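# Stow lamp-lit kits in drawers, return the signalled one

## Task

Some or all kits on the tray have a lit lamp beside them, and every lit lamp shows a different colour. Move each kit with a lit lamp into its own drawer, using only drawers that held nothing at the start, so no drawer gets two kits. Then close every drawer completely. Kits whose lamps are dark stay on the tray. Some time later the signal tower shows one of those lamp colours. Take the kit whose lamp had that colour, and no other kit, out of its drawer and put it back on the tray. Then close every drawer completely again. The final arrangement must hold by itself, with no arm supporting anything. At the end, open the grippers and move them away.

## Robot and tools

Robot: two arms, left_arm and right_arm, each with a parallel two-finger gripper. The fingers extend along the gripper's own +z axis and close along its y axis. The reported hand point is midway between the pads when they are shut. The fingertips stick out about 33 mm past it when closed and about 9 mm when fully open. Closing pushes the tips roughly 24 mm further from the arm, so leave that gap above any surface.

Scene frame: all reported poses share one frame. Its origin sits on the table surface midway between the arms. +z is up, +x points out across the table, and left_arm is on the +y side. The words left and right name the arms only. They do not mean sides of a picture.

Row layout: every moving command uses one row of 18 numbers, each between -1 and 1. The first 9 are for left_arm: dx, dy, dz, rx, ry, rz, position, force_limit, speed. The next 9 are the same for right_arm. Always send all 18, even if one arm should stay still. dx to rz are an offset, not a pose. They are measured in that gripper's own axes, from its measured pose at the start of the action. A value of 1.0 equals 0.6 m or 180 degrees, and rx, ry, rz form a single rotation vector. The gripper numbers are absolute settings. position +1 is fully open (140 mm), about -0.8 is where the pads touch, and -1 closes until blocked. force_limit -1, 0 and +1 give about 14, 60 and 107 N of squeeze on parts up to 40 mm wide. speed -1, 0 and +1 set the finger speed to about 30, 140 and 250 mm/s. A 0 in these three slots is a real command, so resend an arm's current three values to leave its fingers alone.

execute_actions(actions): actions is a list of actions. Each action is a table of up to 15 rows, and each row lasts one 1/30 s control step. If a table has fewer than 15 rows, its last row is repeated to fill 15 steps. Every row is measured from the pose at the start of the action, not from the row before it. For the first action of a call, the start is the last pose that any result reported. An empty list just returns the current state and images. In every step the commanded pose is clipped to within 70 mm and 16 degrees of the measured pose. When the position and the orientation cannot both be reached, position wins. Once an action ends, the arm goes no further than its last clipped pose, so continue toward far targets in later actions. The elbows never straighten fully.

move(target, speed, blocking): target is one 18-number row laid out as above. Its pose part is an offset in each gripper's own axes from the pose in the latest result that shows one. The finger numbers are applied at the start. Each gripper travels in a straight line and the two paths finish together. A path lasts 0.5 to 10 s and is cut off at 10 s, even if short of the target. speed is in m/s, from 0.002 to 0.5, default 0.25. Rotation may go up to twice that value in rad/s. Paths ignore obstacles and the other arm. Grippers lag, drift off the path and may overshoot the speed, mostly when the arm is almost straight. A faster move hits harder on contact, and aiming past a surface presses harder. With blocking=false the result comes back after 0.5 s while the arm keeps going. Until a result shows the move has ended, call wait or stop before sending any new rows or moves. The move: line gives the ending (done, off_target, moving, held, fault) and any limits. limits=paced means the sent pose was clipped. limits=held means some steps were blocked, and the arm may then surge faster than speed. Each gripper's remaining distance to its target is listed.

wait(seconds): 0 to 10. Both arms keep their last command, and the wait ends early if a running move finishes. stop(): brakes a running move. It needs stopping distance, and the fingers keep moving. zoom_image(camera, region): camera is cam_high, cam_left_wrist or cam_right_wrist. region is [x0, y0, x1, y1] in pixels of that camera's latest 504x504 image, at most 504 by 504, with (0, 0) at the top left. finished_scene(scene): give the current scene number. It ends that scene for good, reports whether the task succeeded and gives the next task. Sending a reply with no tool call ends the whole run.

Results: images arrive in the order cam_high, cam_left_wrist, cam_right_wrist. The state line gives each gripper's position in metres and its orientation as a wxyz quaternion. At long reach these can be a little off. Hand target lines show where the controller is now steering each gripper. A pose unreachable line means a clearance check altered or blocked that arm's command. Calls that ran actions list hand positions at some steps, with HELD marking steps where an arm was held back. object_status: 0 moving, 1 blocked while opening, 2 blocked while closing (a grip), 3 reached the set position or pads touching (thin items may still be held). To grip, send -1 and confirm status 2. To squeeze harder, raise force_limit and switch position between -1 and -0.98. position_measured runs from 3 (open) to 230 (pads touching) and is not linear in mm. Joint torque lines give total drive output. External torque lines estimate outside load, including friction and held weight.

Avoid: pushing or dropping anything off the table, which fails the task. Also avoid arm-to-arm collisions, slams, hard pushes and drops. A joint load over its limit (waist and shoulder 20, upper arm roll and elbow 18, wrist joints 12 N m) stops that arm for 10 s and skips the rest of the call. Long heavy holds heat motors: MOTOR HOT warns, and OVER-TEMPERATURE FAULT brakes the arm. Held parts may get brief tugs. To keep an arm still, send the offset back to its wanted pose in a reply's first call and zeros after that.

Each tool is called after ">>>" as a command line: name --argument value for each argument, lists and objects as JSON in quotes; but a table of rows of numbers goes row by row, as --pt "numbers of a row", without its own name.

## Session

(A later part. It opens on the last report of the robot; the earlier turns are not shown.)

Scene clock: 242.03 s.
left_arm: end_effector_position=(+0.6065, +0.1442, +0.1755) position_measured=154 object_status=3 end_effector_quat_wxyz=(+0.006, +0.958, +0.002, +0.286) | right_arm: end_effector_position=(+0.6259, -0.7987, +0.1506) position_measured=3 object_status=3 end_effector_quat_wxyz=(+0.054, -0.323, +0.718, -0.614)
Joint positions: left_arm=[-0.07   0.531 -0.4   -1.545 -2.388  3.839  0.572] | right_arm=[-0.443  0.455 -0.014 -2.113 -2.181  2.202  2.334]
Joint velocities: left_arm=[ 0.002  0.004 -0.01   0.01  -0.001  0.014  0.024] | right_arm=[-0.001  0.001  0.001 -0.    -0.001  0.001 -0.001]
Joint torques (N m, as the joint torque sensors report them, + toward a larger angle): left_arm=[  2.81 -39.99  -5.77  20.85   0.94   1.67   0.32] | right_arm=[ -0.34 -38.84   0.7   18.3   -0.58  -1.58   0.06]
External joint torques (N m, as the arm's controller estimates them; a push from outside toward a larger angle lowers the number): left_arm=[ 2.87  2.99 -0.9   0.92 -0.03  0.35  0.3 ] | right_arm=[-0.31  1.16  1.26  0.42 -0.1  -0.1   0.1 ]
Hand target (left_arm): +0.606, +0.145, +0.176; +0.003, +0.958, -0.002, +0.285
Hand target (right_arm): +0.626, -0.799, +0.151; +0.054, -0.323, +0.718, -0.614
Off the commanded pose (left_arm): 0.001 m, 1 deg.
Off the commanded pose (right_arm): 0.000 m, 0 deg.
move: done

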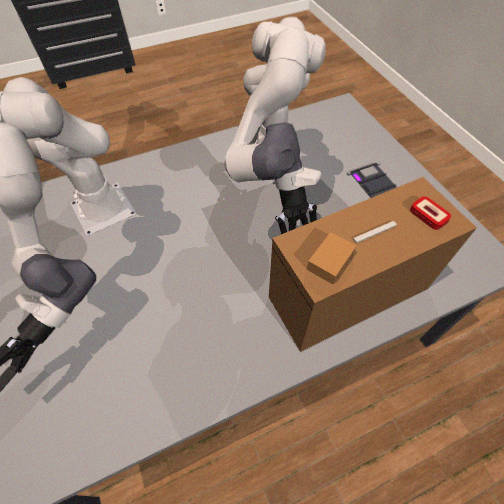

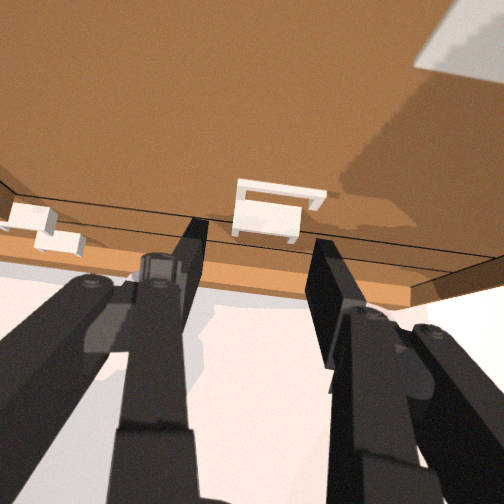

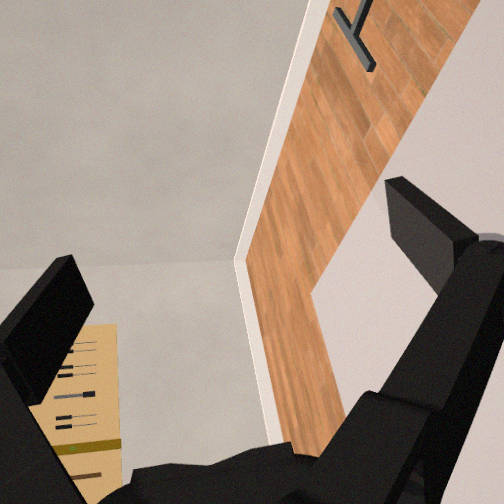

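>>> move --target '[0.008,0.002,-0.002,0,0,0,-0.2,0,0,0,0,0,0,0,0,1,0,0]' --speed 0.04

>>> move --target '[0,0,0,0,0,0,-1,0,0,0,0,0,0,0,0,1,0,0]'

>>> move --target '[-0.182,0.003,-0.119,0,0,0,-1,0,0,0,0,0,0,0,0,1,0,0]' --speed 0.1

Scene clock: 244.90 s.
left_arm: end_effector_position=(+0.6106, +0.1425, +0.1797) position_measured=154 object_status=3 end_effector_quat_wxyz=(+0.006, +0.957, +0.002, +0.288) | right_arm: end_effector_position=(+0.6259, -0.7987, +0.1506) position_measured=3 object_status=3 end_effector_quat_wxyz=(+0.054, -0.323, +0.718, -0.614)
Joint positions: left_arm=[-0.068  0.54  -0.405 -1.522 -2.388  3.849  0.581] | right_arm=[-0.443  0.455 -0.014 -2.113 -2.181  2.202  2.334]
Joint velocities: left_arm=[ 0.003  0.004 -0.005  0.003  0.     0.005  0.001] | right_arm=[ 0.    -0.001  0.    -0.001 -0.001  0.001  0.001]
Joint torques (N m, as the joint torque sensors report them, + toward a larger angle): left_arm=[  2.23 -39.99  -7.24  20.54   0.04   1.65   0.18] | right_arm=[ -0.42 -38.47   0.63  18.48  -0.59  -1.57   0.05]
External joint torques (N m, as the arm's controller estimates them; a push from outside toward a larger angle lowers the number): left_arm=[ 2.24  3.21 -2.28  0.53 -0.93  0.36  0.17] | right_arm=[-0.37  1.58  1.21  0.61 -0.11 -0.08  0.09]
Hand target (left_arm): +0.610, +0.143, +0.179; +0.006, +0.958, +0.002, +0.286
Hand target (right_arm): +0.626, -0.799, +0.151; +0.054, -0.323, +0.718, -0.614
Off the commanded pose (left_arm): 0.001 m, 0 deg.
Off the commanded pose (right_arm): 0.000 m, 0 deg.
move: done

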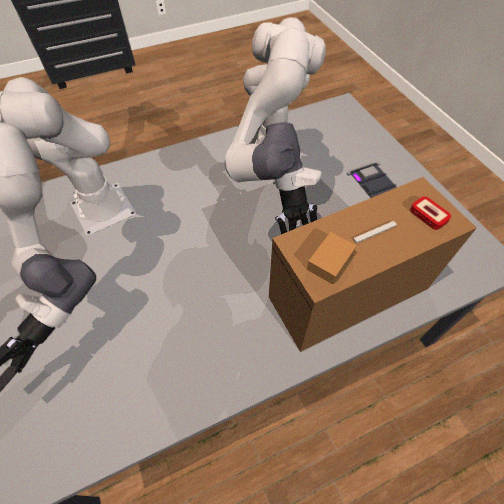

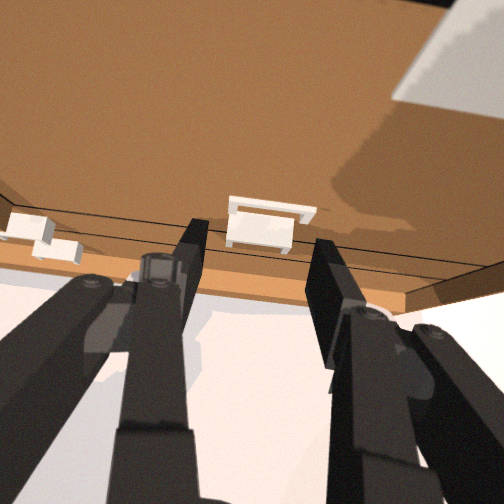

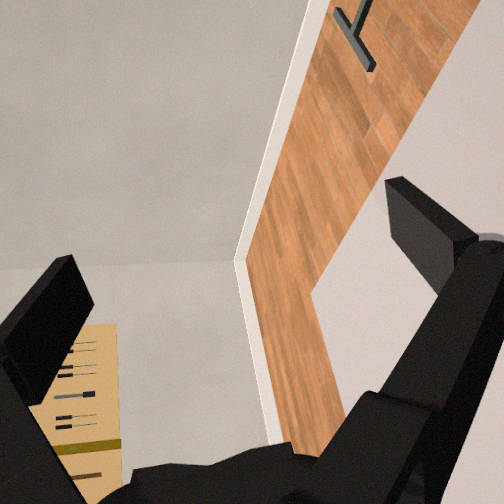

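Scene clock: 245.40 s.
left_arm: end_effector_position=(+0.6107, +0.1443, +0.1800) position_measured=193 object_status=2 end_effector_quat_wxyz=(+0.005, +0.958, +0.002, +0.288) | right_arm: end_effector_position=(+0.6259, -0.7987, +0.1506) position_measured=3 object_status=3 end_effector_quat_wxyz=(+0.054, -0.323, +0.718, -0.614)
Joint positions: left_arm=[-0.068  0.539 -0.404 -1.522 -2.387  3.851  0.581] | right_arm=[-0.443  0.455 -0.014 -2.113 -2.181  2.202  2.334]
Joint velocities: left_arm=[-0.     0.001 -0.001  0.001  0.001  0.001  0.002] | right_arm=[ 0.001  0.     0.    -0.    -0.     0.001  0.001]
Joint torques (N m, as the joint torque sensors report them, + toward a larger angle): left_arm=[  0.38 -41.9   -6.64  20.1    0.73   0.91   0.15] | right_arm=[ -0.37 -38.43   0.69  18.42  -0.59  -1.56   0.07]
External joint torques (N m, as the arm's controller estimates them; a push from outside toward a larger angle lowers the number): left_arm=[ 0.43  1.25 -1.67  0.1  -0.24 -0.38  0.13] | right_arm=[-0.46  1.53  1.14  0.55 -0.11 -0.09  0.11]
Hand target (left_arm): +0.611, +0.143, +0.180; +0.006, +0.957, +0.002, +0.288
Hand target (right_arm): +0.626, -0.799, +0.151; +0.054, -0.323, +0.718, -0.614
Off the commanded pose (left_arm): 0.002 m, 0 deg.
Off the commanded pose (right_arm): 0.000 m, 0 deg.
move: done

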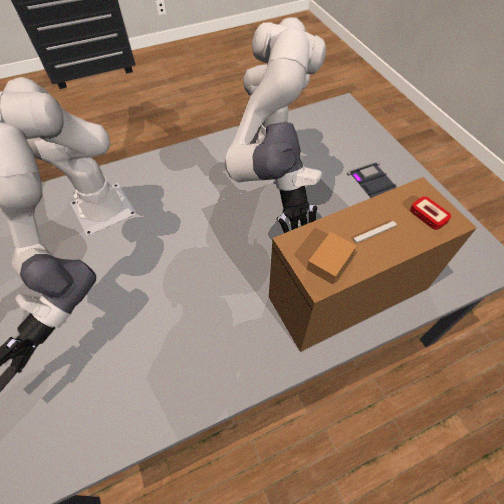

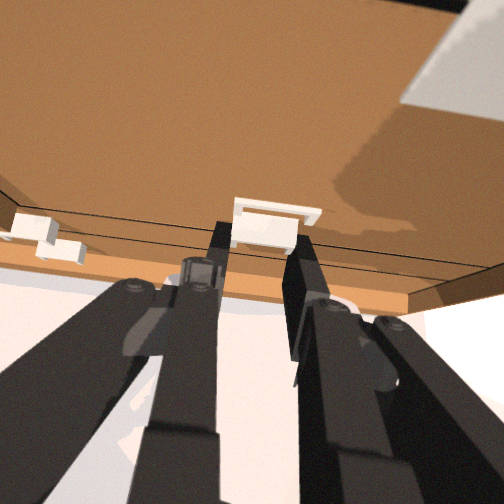

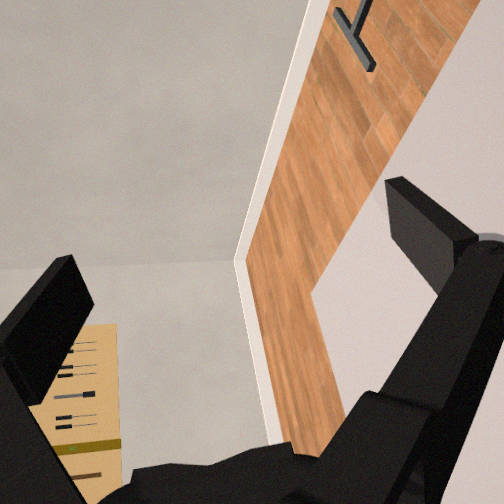

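Scene clock: 247.20 s.
left_arm: end_effector_position=(+0.4789, +0.1367, +0.1799) position_measured=193 object_status=2 end_effector_quat_wxyz=(+0.006, +0.959, -0.005, +0.285) | right_arm: end_effector_position=(+0.6259, -0.7987, +0.1506) position_measured=3 object_status=3 end_effector_quat_wxyz=(+0.054, -0.323, +0.718, -0.614)
Joint positions: left_arm=[-0.246  0.185 -0.325 -2.049 -2.356  3.724  0.3  ] | right_arm=[-0.443  0.455 -0.014 -2.113 -2.181  2.202  2.334]
Joint velocities: left_arm=[-0.014 -0.002  0.008 -0.007  0.015 -0.003 -0.047] | right_arm=[-0.001  0.     0.     0.     0.     0.    -0.001]
Joint torques (N m, as the joint torque sensors report them, + toward a larger angle): left_arm=[ -1.15 -33.3   -0.45  16.34   2.48   1.76   0.04] | right_arm=[ -0.25 -38.45   0.63  18.35  -0.61  -1.58   0.07]
External joint torques (N m, as the arm's controller estimates them; a push from outside toward a larger angle lowers the number): left_arm=[-1.17 -1.19  0.86 -2.73  1.18  0.1   0.03] | right_arm=[-0.19  1.45  1.22  0.53 -0.13 -0.09  0.11]
Hand target (left_arm): +0.479, +0.138, +0.181; +0.005, +0.958, -0.001, +0.286
Hand target (right_arm): +0.626, -0.799, +0.151; +0.054, -0.323, +0.718, -0.614
Off the commanded pose (left_arm): 0.006 m, 1 deg.
Off the commanded pose (right_arm): 0.000 m, 0 deg.
move: off_target (left_arm)

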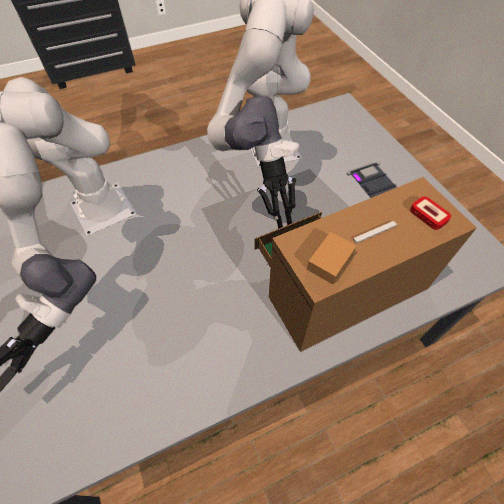

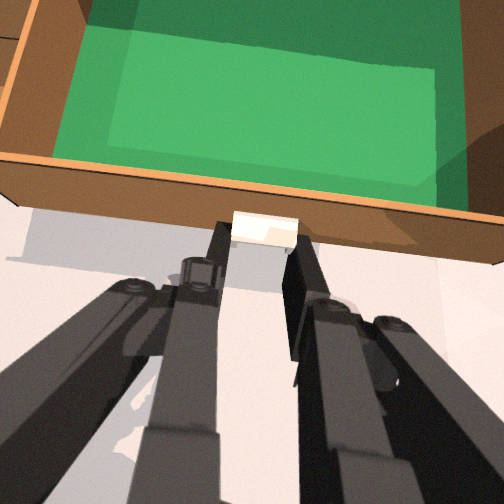

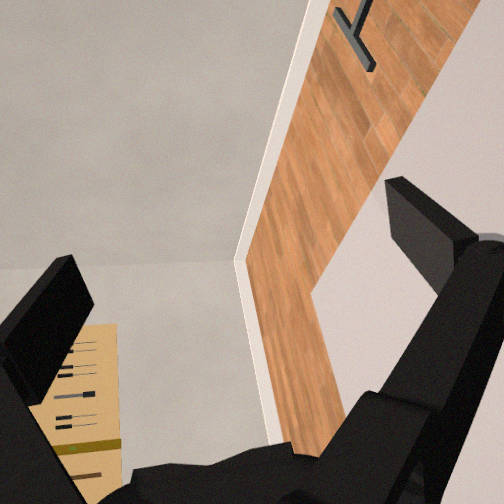

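>>> move --target '[-0.05,0,-0.07,0,-0.085,0,0.2,0,0,0,0,0,0,0,0,1,0,0]'

>>> move --target '[-0.1,-0.45,-0.05,0,0,0,0.2,0,0,0,0,0,0,0,0,1,0,0]'

Scene clock: 251.23 s.
left_arm: end_effector_position=(+0.4336, +0.1405, +0.1990) position_measured=104 object_status=3 end_effector_quat_wxyz=(+0.003, +0.987, +0.002, +0.159) | right_arm: end_effector_position=(+0.6259, -0.7987, +0.1506) position_measured=3 object_status=3 end_effector_quat_wxyz=(+0.054, -0.323, +0.718, -0.614)
Joint positions: left_arm=[ 0.024  0.259 -0.529 -1.817 -2.737  4.008  0.732] | right_arm=[-0.443  0.455 -0.014 -2.113 -2.181  2.202  2.334]
Joint velocities: left_arm=[ 0.005  0.    -0.005  0.001 -0.002  0.004  0.03 ] | right_arm=[ 0.001 -0.001 -0.001 -0.    -0.    -0.002  0.001]
Joint torques (N m, as the joint torque sensors report them, + toward a larger angle): left_arm=[  3.55 -30.47  -5.71  20.21  -0.92   2.19   0.19] | right_arm=[ -0.59 -38.68   0.72  18.2   -0.6   -1.58   0.06]
External joint torques (N m, as the arm's controller estimates them; a push from outside toward a larger angle lowers the number): left_arm=[ 3.6   1.9  -2.16  0.7  -1.03  0.38  0.18] | right_arm=[-0.47  1.42  1.36  0.29 -0.12 -0.08  0.1 ]
Hand target (left_arm): +0.433, +0.140, +0.199; +0.003, +0.988, -0.002, +0.157
Hand target (right_arm): +0.626, -0.799, +0.151; +0.054, -0.323, +0.718, -0.614
Off the commanded pose (left_arm): 0.004 m, 1 deg.
Off the commanded pose (right_arm): 0.000 m, 0 deg.
move: off_target (left_arm)

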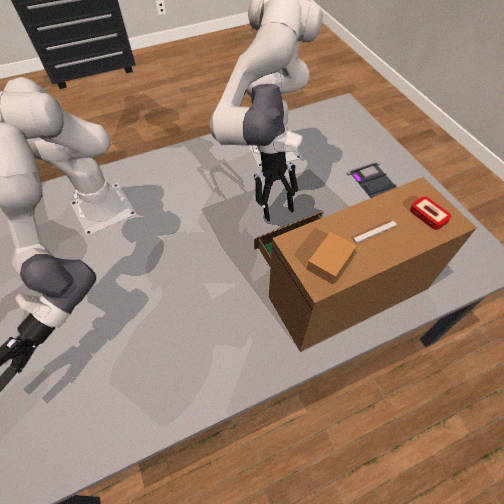

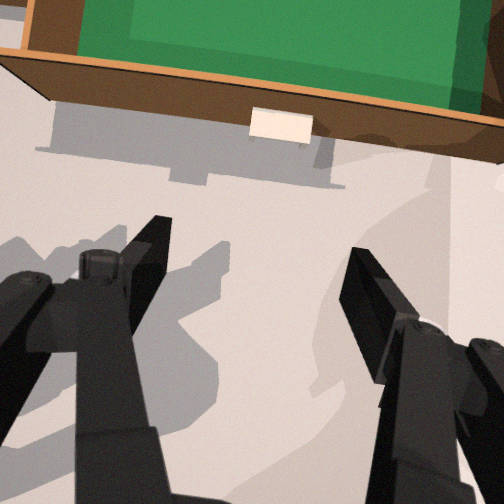

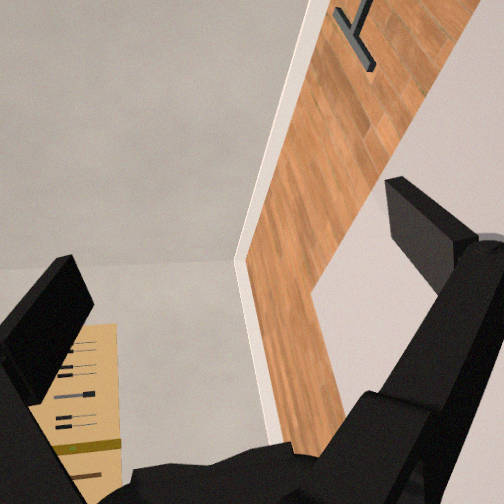

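Scene clock: 253.83 s.
left_arm: end_effector_position=(+0.3677, +0.4191, +0.2128) position_measured=104 object_status=3 end_effector_quat_wxyz=(-0.011, +0.987, +0.007, +0.163) | right_arm: end_effector_position=(+0.6259, -0.7987, +0.1506) position_measured=3 object_status=3 end_effector_quat_wxyz=(+0.054, -0.323, +0.718, -0.614)
Joint positions: left_arm=[-0.771 -0.281  0.87  -2.257 -2.787  3.906  1.317] | right_arm=[-0.443  0.455 -0.014 -2.113 -2.181  2.202  2.334]
Joint velocities: left_arm=[-0.019 -0.003  0.015  0.002 -0.002  0.009  0.025] | right_arm=[ 0.001  0.001 -0.    -0.002 -0.    -0.001 -0.001]
Joint torques (N m, as the joint torque sensors report them, + toward a larger angle): left_arm=[ -0.65 -10.46  -5.87  19.68  -0.6    1.94   0.38] | right_arm=[ -0.52 -38.6    0.72  18.31  -0.58  -1.58   0.04]
External joint torques (N m, as the arm's controller estimates them; a push from outside toward a larger angle lowers the number): left_arm=[-0.64 -1.31 -0.32  0.43 -0.23  0.4   0.38] | right_arm=[-0.54  1.17  1.24  0.56 -0.11 -0.11  0.08]
Hand target (left_arm): +0.367, +0.419, +0.214; -0.011, +0.987, +0.002, +0.162
Hand target (right_arm): +0.626, -0.799, +0.151; +0.054, -0.323, +0.718, -0.614
Off the commanded pose (left_arm): 0.011 m, 2 deg.
Off the commanded pose (right_arm): 0.000 m, 0 deg.
move: off_target (left_arm)

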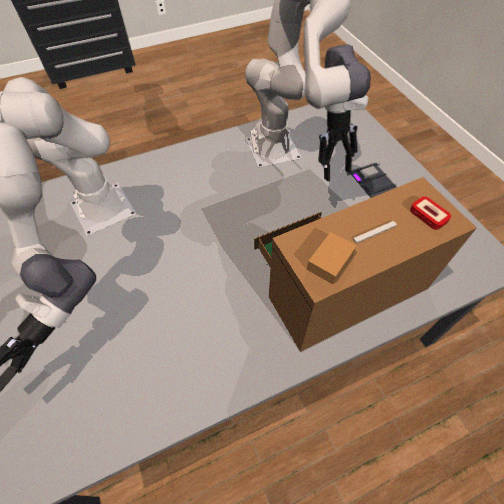

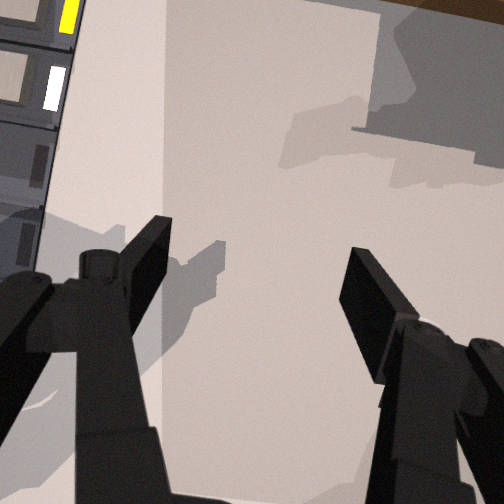

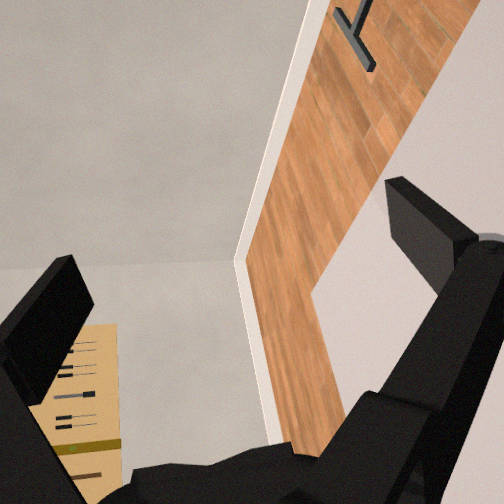

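>>> move --target '[0.21,0.03,0.053,0.096,0.171,-0.14,0.2,0,0,0,0,0,0,0,0,1,0,0]'

Scene clock: 264.97 s.
left_arm: end_effector_position=(+0.4960, +0.3915, +0.2158) position_measured=104 object_status=3 end_effector_quat_wxyz=(-0.110, +0.879, +0.232, +0.401) | right_arm: end_effector_position=(+0.6259, -0.7987, +0.1506) position_measured=3 object_status=3 end_effector_quat_wxyz=(+0.054, -0.323, +0.718, -0.614)
Joint positions: left_arm=[-0.381  0.041  0.048 -2.476 -1.648  3.828 -0.68 ] | right_arm=[-0.443  0.455 -0.014 -2.113 -2.181  2.202  2.334]
Joint velocities: left_arm=[ 0.    -0.    -0.001 -0.006  0.011  0.002 -0.046] | right_arm=[-0.    -0.001  0.002 -0.    -0.001  0.001  0.   ]
Joint torques (N m, as the joint torque sensors report them, + toward a larger angle): left_arm=[ -0.79 -24.22  -1.13  15.74   2.9    3.2   -0.05] | right_arm=[ -0.67 -38.3    0.61  18.27  -0.59  -1.56   0.07]
External joint torques (N m, as the arm's controller estimates them; a push from outside toward a larger angle lowers the number): left_arm=[-0.77  1.25 -1.31 -0.69  0.88  0.37 -0.07] | right_arm=[-0.74  1.62  1.08  0.49 -0.11 -0.1   0.11]
Hand target (left_arm): +0.496, +0.390, +0.216; -0.108, +0.878, +0.236, +0.402
Hand target (right_arm): +0.626, -0.799, +0.151; +0.054, -0.323, +0.718, -0.614
Off the commanded pose (left_arm): 0.014 m, 2 deg.
Off the commanded pose (right_arm): 0.000 m, 0 deg.
move: off_target (left_arm); limits=paced

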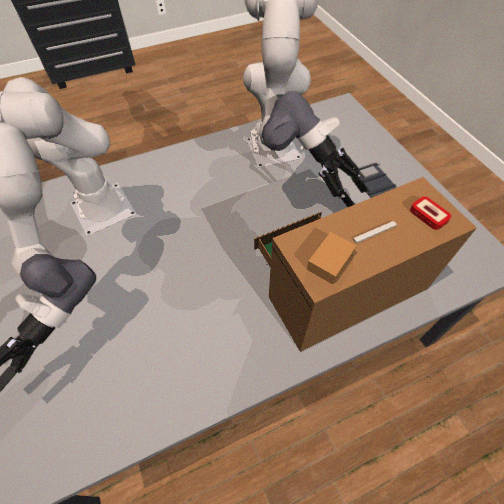

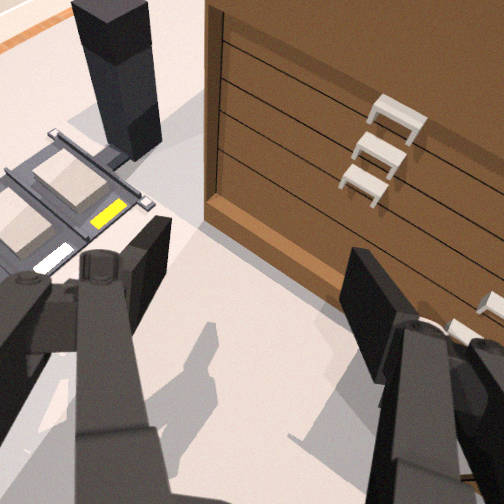

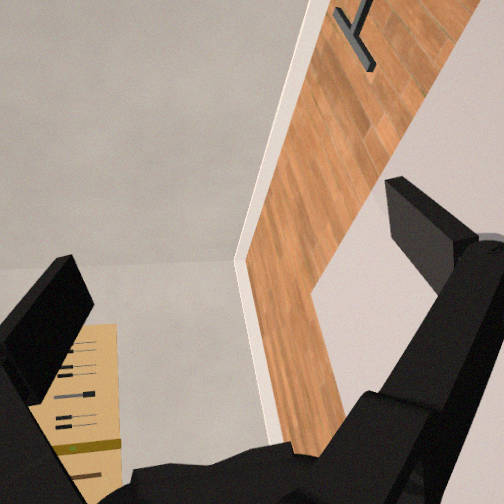

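>>> move --target '[0,0,0,0,-0.175,0,0.2,0,0,0,0,0,0,0,0,1,0,0]'

Scene clock: 269.27 s.
left_arm: end_effector_position=(+0.4974, +0.4018, +0.2161) position_measured=104 object_status=3 end_effector_quat_wxyz=(-0.048, +0.951, +0.265, +0.156) | right_arm: end_effector_position=(+0.6259, -0.7987, +0.1506) position_measured=3 object_status=3 end_effector_quat_wxyz=(+0.054, -0.323, +0.718, -0.614)
Joint positions: left_arm=[ 0.292  0.287 -0.285 -1.706 -2.786  4.071  0.74 ] | right_arm=[-0.443  0.455 -0.014 -2.113 -2.181  2.202  2.334]
Joint velocities: left_arm=[ 0.007  0.001 -0.006  0.001 -0.     0.004  0.03 ] | right_arm=[ 0.     0.001  0.001 -0.001 -0.     0.001  0.002]
Joint torques (N m, as the joint torque sensors report them, + toward a larger angle): left_arm=[  1.66 -33.89  -3.67  20.01  -1.12   2.21   0.38] | right_arm=[ -0.55 -38.18   0.55  18.52  -0.56  -1.62   0.06]
External joint torques (N m, as the arm's controller estimates them; a push from outside toward a larger angle lowers the number): left_arm=[ 1.48  2.17 -1.71  0.21 -1.28  0.39  0.37] | right_arm=[-0.65  1.71  0.98  0.71 -0.09 -0.16  0.1 ]
Hand target (left_arm): +0.497, +0.401, +0.216; -0.048, +0.952, +0.260, +0.153
Hand target (right_arm): +0.626, -0.799, +0.151; +0.054, -0.323, +0.718, -0.614
Off the commanded pose (left_arm): 0.010 m, 2 deg.
Off the commanded pose (right_arm): 0.000 m, 0 deg.
move: off_target (left_arm); limits=paced

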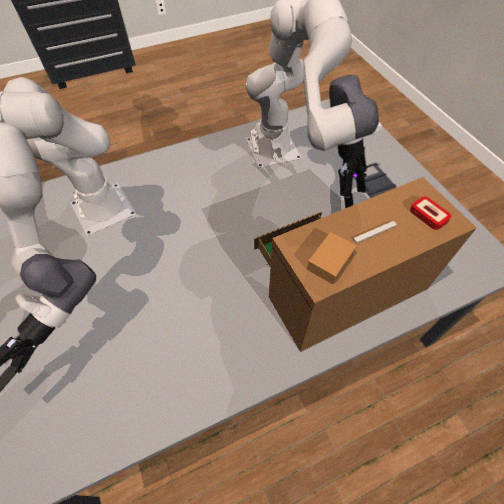

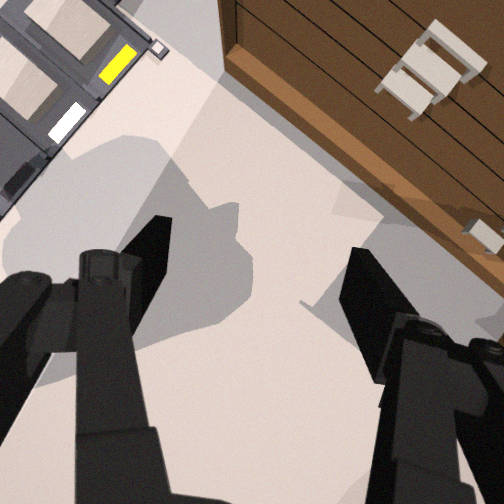

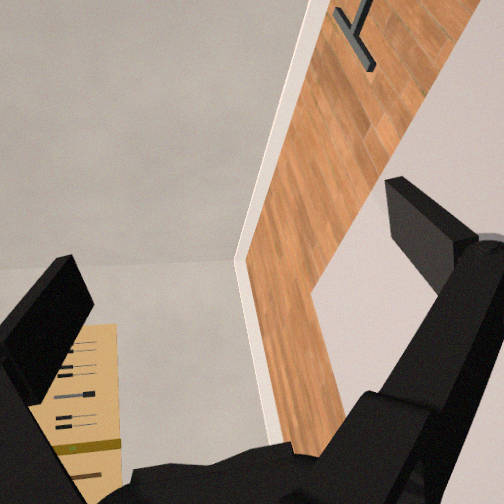

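>>> move --target '[-0.04,-0.025,-0.013,0.096,0.171,-0.14,0.2,0,0,0,0,0,0,0,0,1,0,0]'

Scene clock: 273.30 s.
left_arm: end_effector_position=(+0.4685, +0.3946, +0.2150) position_measured=104 object_status=3 end_effector_quat_wxyz=(-0.216, +0.786, +0.453, +0.361) | right_arm: end_effector_position=(+0.6259, -0.7987, +0.1506) position_measured=3 object_status=3 end_effector_quat_wxyz=(+0.054, -0.323, +0.718, -0.614)
Joint positions: left_arm=[-0.515  0.366  0.159 -2.012 -2.15   4.19  -0.624] | right_arm=[-0.443  0.455 -0.014 -2.113 -2.181  2.202  2.334]
Joint velocities: left_arm=[-0.003  0.001  0.003 -0.001  0.003  0.    -0.032] | right_arm=[-0.     0.     0.     0.002  0.001 -0.     0.001]
Joint torques (N m, as the joint torque sensors report them, + toward a larger angle): left_arm=[ -1.25 -33.5    3.2   15.02   2.7    2.75  -0.02] | right_arm=[ -0.43 -38.41   0.5   18.38  -0.56  -1.57   0.08]
External joint torques (N m, as the arm's controller estimates them; a push from outside toward a larger angle lowers the number): left_arm=[-1.13  1.62  0.88 -1.32  0.9   0.02 -0.04] | right_arm=[-0.47  1.5   1.    0.54 -0.08 -0.1   0.12]
Hand target (left_arm): +0.469, +0.395, +0.215; -0.216, +0.784, +0.456, +0.363
Hand target (right_arm): +0.626, -0.799, +0.151; +0.054, -0.323, +0.718, -0.614
Off the commanded pose (left_arm): 0.007 m, 1 deg.
Off the commanded pose (right_arm): 0.000 m, 0 deg.
move: off_target (left_arm)

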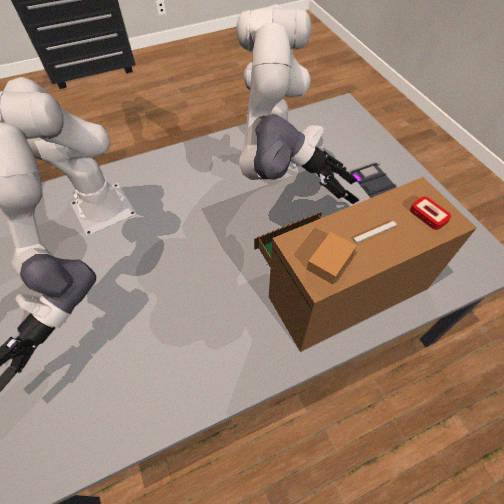

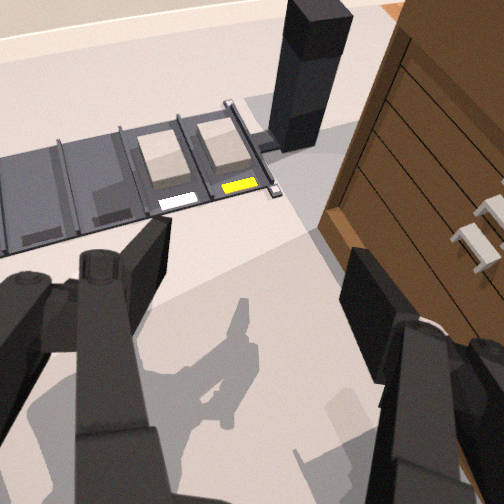

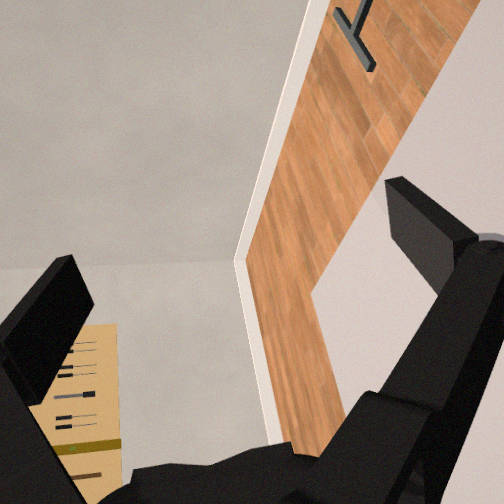

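>>> move --target '[0.367,-0.253,0.175,-0.127,0,0.108,0.2,0,0,0,0,0,0,0,0,1,0,0]'

Scene clock: 281.00 s.
left_arm: end_effector_position=(+0.4448, +0.6680, +0.3309) position_measured=104 object_status=3 end_effector_quat_wxyz=(-0.123, +0.873, +0.239, +0.408) | right_arm: end_effector_position=(+0.6259, -0.7987, +0.1506) position_measured=3 object_status=3 end_effector_quat_wxyz=(+0.054, -0.323, +0.718, -0.614)
Joint positions: left_arm=[-0.515 -0.448  0.799 -2.349 -1.841  3.717  0.308] | right_arm=[-0.443  0.455 -0.014 -2.113 -2.181  2.202  2.334]
Joint velocities: left_arm=[-0.021 -0.007  0.017  0.007 -0.005  0.016  0.046] | right_arm=[ 0.001 -0.001  0.001  0.     0.002  0.001 -0.   ]
Joint torques (N m, as the joint torque sensors report them, + toward a larger angle): left_arm=[ -0.76  -6.92 -10.08  20.59   0.88   1.4    0.3 ] | right_arm=[ -0.32 -38.62   0.56  18.39  -0.58  -1.6    0.03]
External joint torques (N m, as the arm's controller estimates them; a push from outside toward a larger angle lowers the number): left_arm=[-0.77 -2.12 -0.97  0.28 -1.23  0.34  0.28] | right_arm=[-0.39  1.29  1.04  0.6  -0.1  -0.13  0.07]
Hand target (left_arm): +0.444, +0.668, +0.331; -0.126, +0.874, +0.235, +0.406
Hand target (right_arm): +0.626, -0.799, +0.151; +0.054, -0.323, +0.718, -0.614
Off the commanded pose (left_arm): 0.015 m, 1 deg.
Off the commanded pose (right_arm): 0.000 m, 0 deg.
move: off_target (left_arm)

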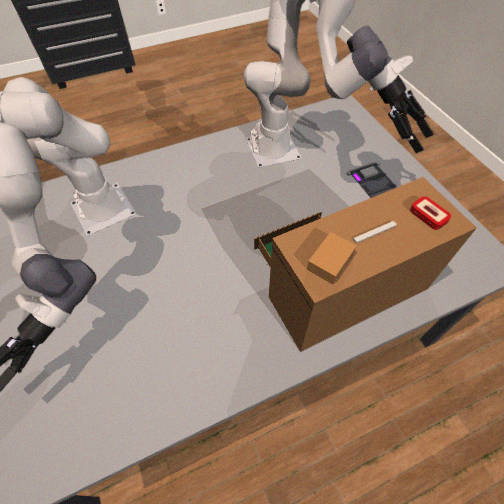

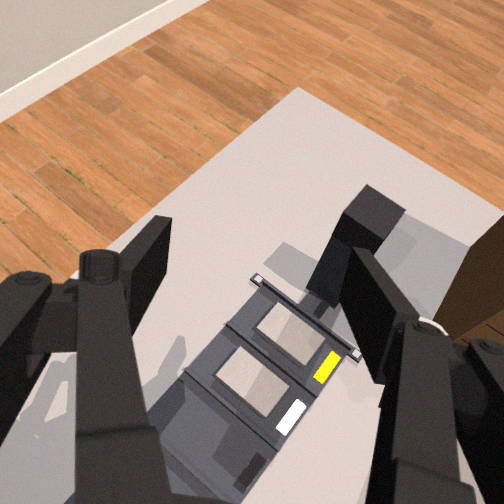

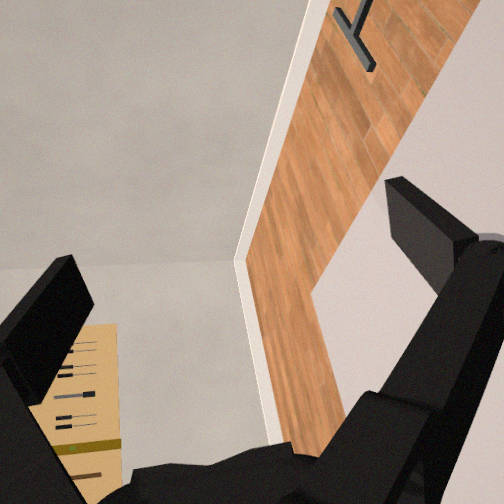

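>>> move --target '[0,0,0,-0.19,0,0.163,0.2,0,0,0,0,0,0,0,0,1,0,0]'

Scene clock: 286.93 s.
left_arm: end_effector_position=(+0.4386, +0.6804, +0.3313) position_measured=104 object_status=3 end_effector_quat_wxyz=(+0.034, +0.903, -0.091, +0.418) | right_arm: end_effector_position=(+0.6259, -0.7987, +0.1506) position_measured=3 object_status=3 end_effector_quat_wxyz=(+0.054, -0.323, +0.718, -0.614)
Joint positions: left_arm=[-1.123 -1.457  1.03  -1.909 -1.926  4.308  1.639] | right_arm=[-0.443  0.455 -0.014 -2.113 -2.181  2.202  2.334]
Joint velocities: left_arm=[0.001 0.001 0.    0.002 0.    0.005 0.031] | right_arm=[ 0.    -0.001  0.001  0.    -0.    -0.    -0.001]
Joint torques (N m, as the joint torque sensors report them, + toward a larger angle): left_arm=[ -0.77  26.47 -27.28   4.96  -0.92   0.15   0.42] | right_arm=[ -0.46 -38.75   0.32  18.29  -0.56  -1.58   0.09]
External joint torques (N m, as the arm's controller estimates them; a push from outside toward a larger angle lowers the number): left_arm=[-0.78 -3.64 -2.13  1.22 -0.06  0.43  0.4 ] | right_arm=[-0.56  1.26  0.76  0.42 -0.08 -0.11  0.13]
Hand target (left_arm): +0.439, +0.680, +0.332; +0.032, +0.903, -0.096, +0.418
Hand target (right_arm): +0.626, -0.799, +0.151; +0.054, -0.323, +0.718, -0.614
Off the commanded pose (left_arm): 0.014 m, 3 deg.
Off the commanded pose (right_arm): 0.000 m, 0 deg.
move: off_target (left_arm); limits=paced

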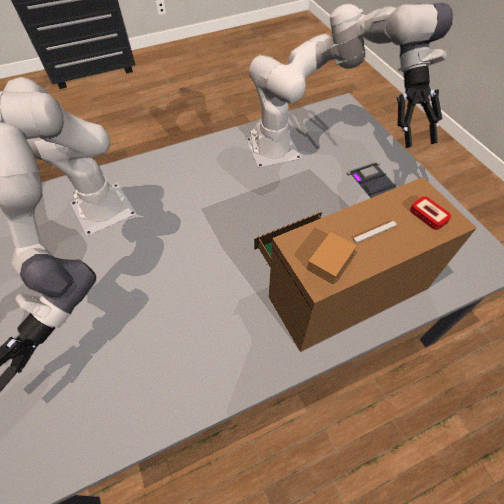

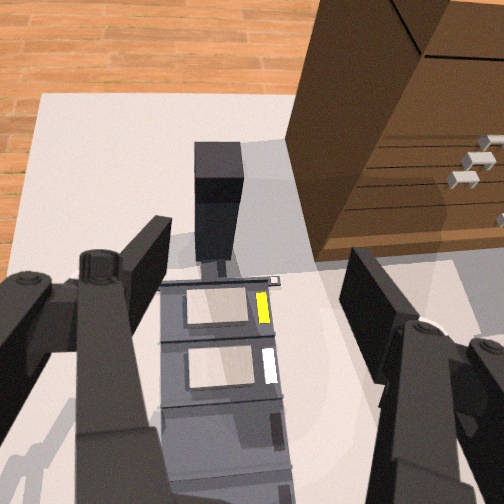

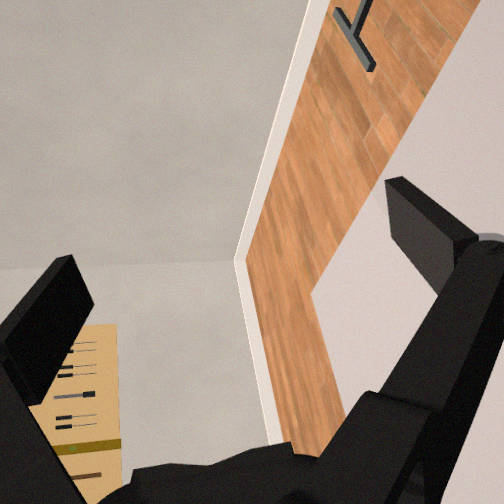

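>>> move --target '[0,0,0,0.19,0,-0.163,0.2,0,0,0,0,0,0,0,0,1,0,0]'

>>> move --target '[0,0,0,0,0.17,0,0.2,0,0,0,0,0,0,0,0,1,0,0]'

Scene clock: 293.70 s.
left_arm: end_effector_position=(+0.4438, +0.6689, +0.3321) position_measured=104 object_status=3 end_effector_quat_wxyz=(-0.123, +0.873, +0.242, +0.405) | right_arm: end_effector_position=(+0.6259, -0.7987, +0.1506) position_measured=3 object_status=3 end_effector_quat_wxyz=(+0.054, -0.323, +0.718, -0.614)
Joint positions: left_arm=[-0.708 -0.559  0.929 -2.354 -1.73   3.848  0.256] | right_arm=[-0.443  0.455 -0.014 -2.113 -2.181  2.202  2.334]
Joint velocities: left_arm=[ 0.006  0.003 -0.004 -0.005  0.007 -0.007 -0.041] | right_arm=[-0.001  0.001  0.001  0.001 -0.001  0.001 -0.001]
Joint torques (N m, as the joint torque sensors report them, + toward a larger angle): left_arm=[  2.51   2.21 -14.48  17.73   3.14   0.58  -0.18] | right_arm=[ -0.37 -38.81   0.65  18.3   -0.59  -1.6    0.07]
External joint torques (N m, as the arm's controller estimates them; a push from outside toward a larger angle lowers the number): left_arm=[ 2.5   1.21 -2.34 -1.61  0.96 -0.58 -0.2 ] | right_arm=[-0.41  1.07  1.15  0.48 -0.11 -0.12  0.11]
Hand target (left_arm): +0.445, +0.669, +0.332; -0.121, +0.871, +0.246, +0.407
Hand target (right_arm): +0.626, -0.799, +0.151; +0.054, -0.323, +0.718, -0.614
Off the commanded pose (left_arm): 0.013 m, 3 deg.
Off the commanded pose (right_arm): 0.000 m, 0 deg.
move: off_target (left_arm)

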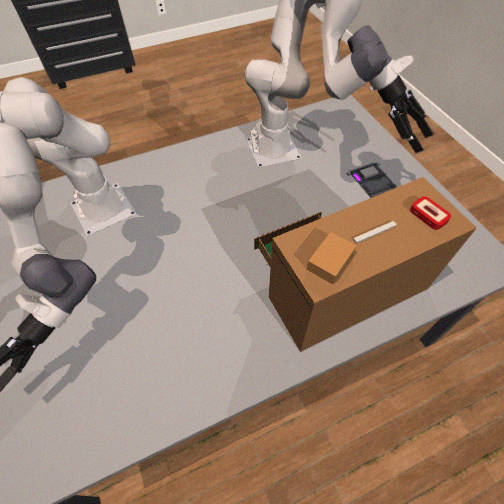

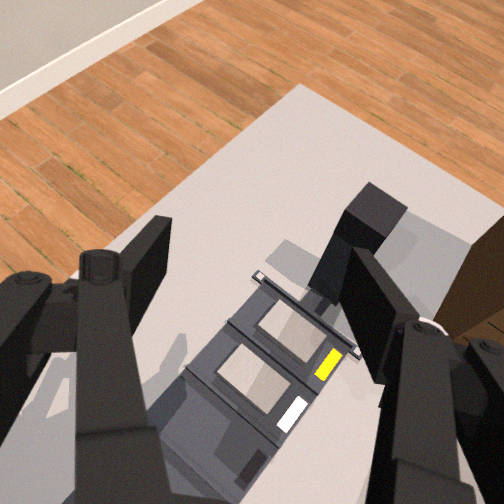

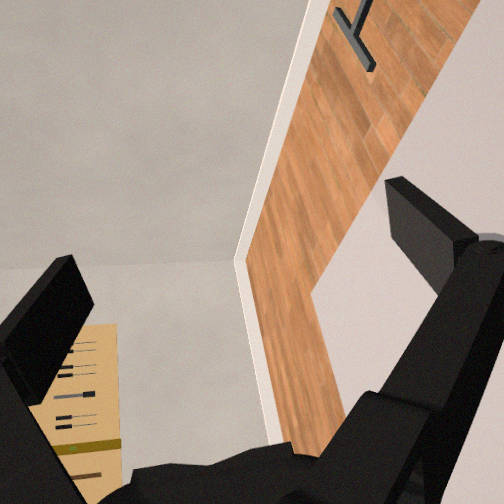

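Scene clock: 295.87 s.
left_arm: end_effector_position=(+0.4402, +0.6689, +0.3313) position_measured=104 object_status=3 end_effector_quat_wxyz=(-0.182, +0.737, +0.201, +0.619) | right_arm: end_effector_position=(+0.6259, -0.7987, +0.1506) position_measured=3 object_status=3 end_effector_quat_wxyz=(+0.054, -0.323, +0.718, -0.614)
Joint positions: left_arm=[-1.035 -1.018  1.451 -2.855 -0.351  4.48  -0.452] | right_arm=[-0.443  0.455 -0.014 -2.113 -2.181  2.202  2.334]
Joint velocities: left_arm=[-0.002 -0.008  0.001 -0.001  0.     0.014 -0.002] | right_arm=[ 0.     0.001 -0.001  0.     0.001 -0.001  0.   ]
Joint torques (N m, as the joint torque sensors report them, + toward a larger angle): left_arm=[ -1.23  12.82 -17.39   9.69   3.51   1.87   0.04] | right_arm=[ -0.61 -38.58   0.61  18.38  -0.61  -1.58   0.06]
External joint torques (N m, as the arm's controller estimates them; a push from outside toward a larger angle lowers the number): left_arm=[-1.21 -2.42  0.65  1.05  0.96  0.37  0.02] | right_arm=[-0.44  1.34  1.3   0.54 -0.13 -0.08  0.1 ]
Hand target (left_arm): +0.440, +0.670, +0.333; -0.181, +0.735, +0.203, +0.621
Hand target (right_arm): +0.626, -0.799, +0.151; +0.054, -0.323, +0.718, -0.614
Off the commanded pose (left_arm): 0.004 m, 0 deg.
Off the commanded pose (right_arm): 0.000 m, 0 deg.
move: off_target (left_arm)

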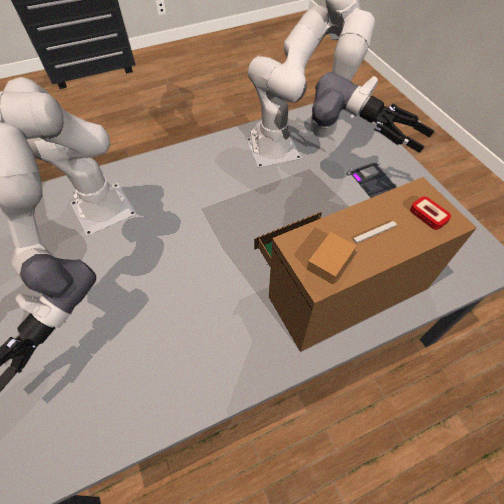

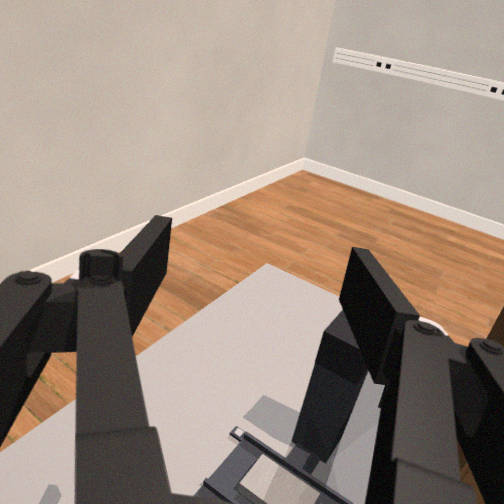

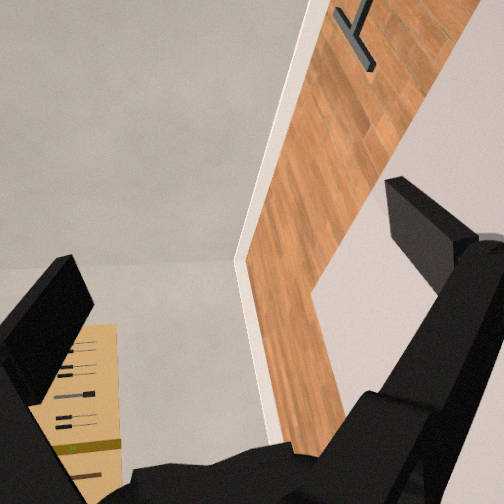

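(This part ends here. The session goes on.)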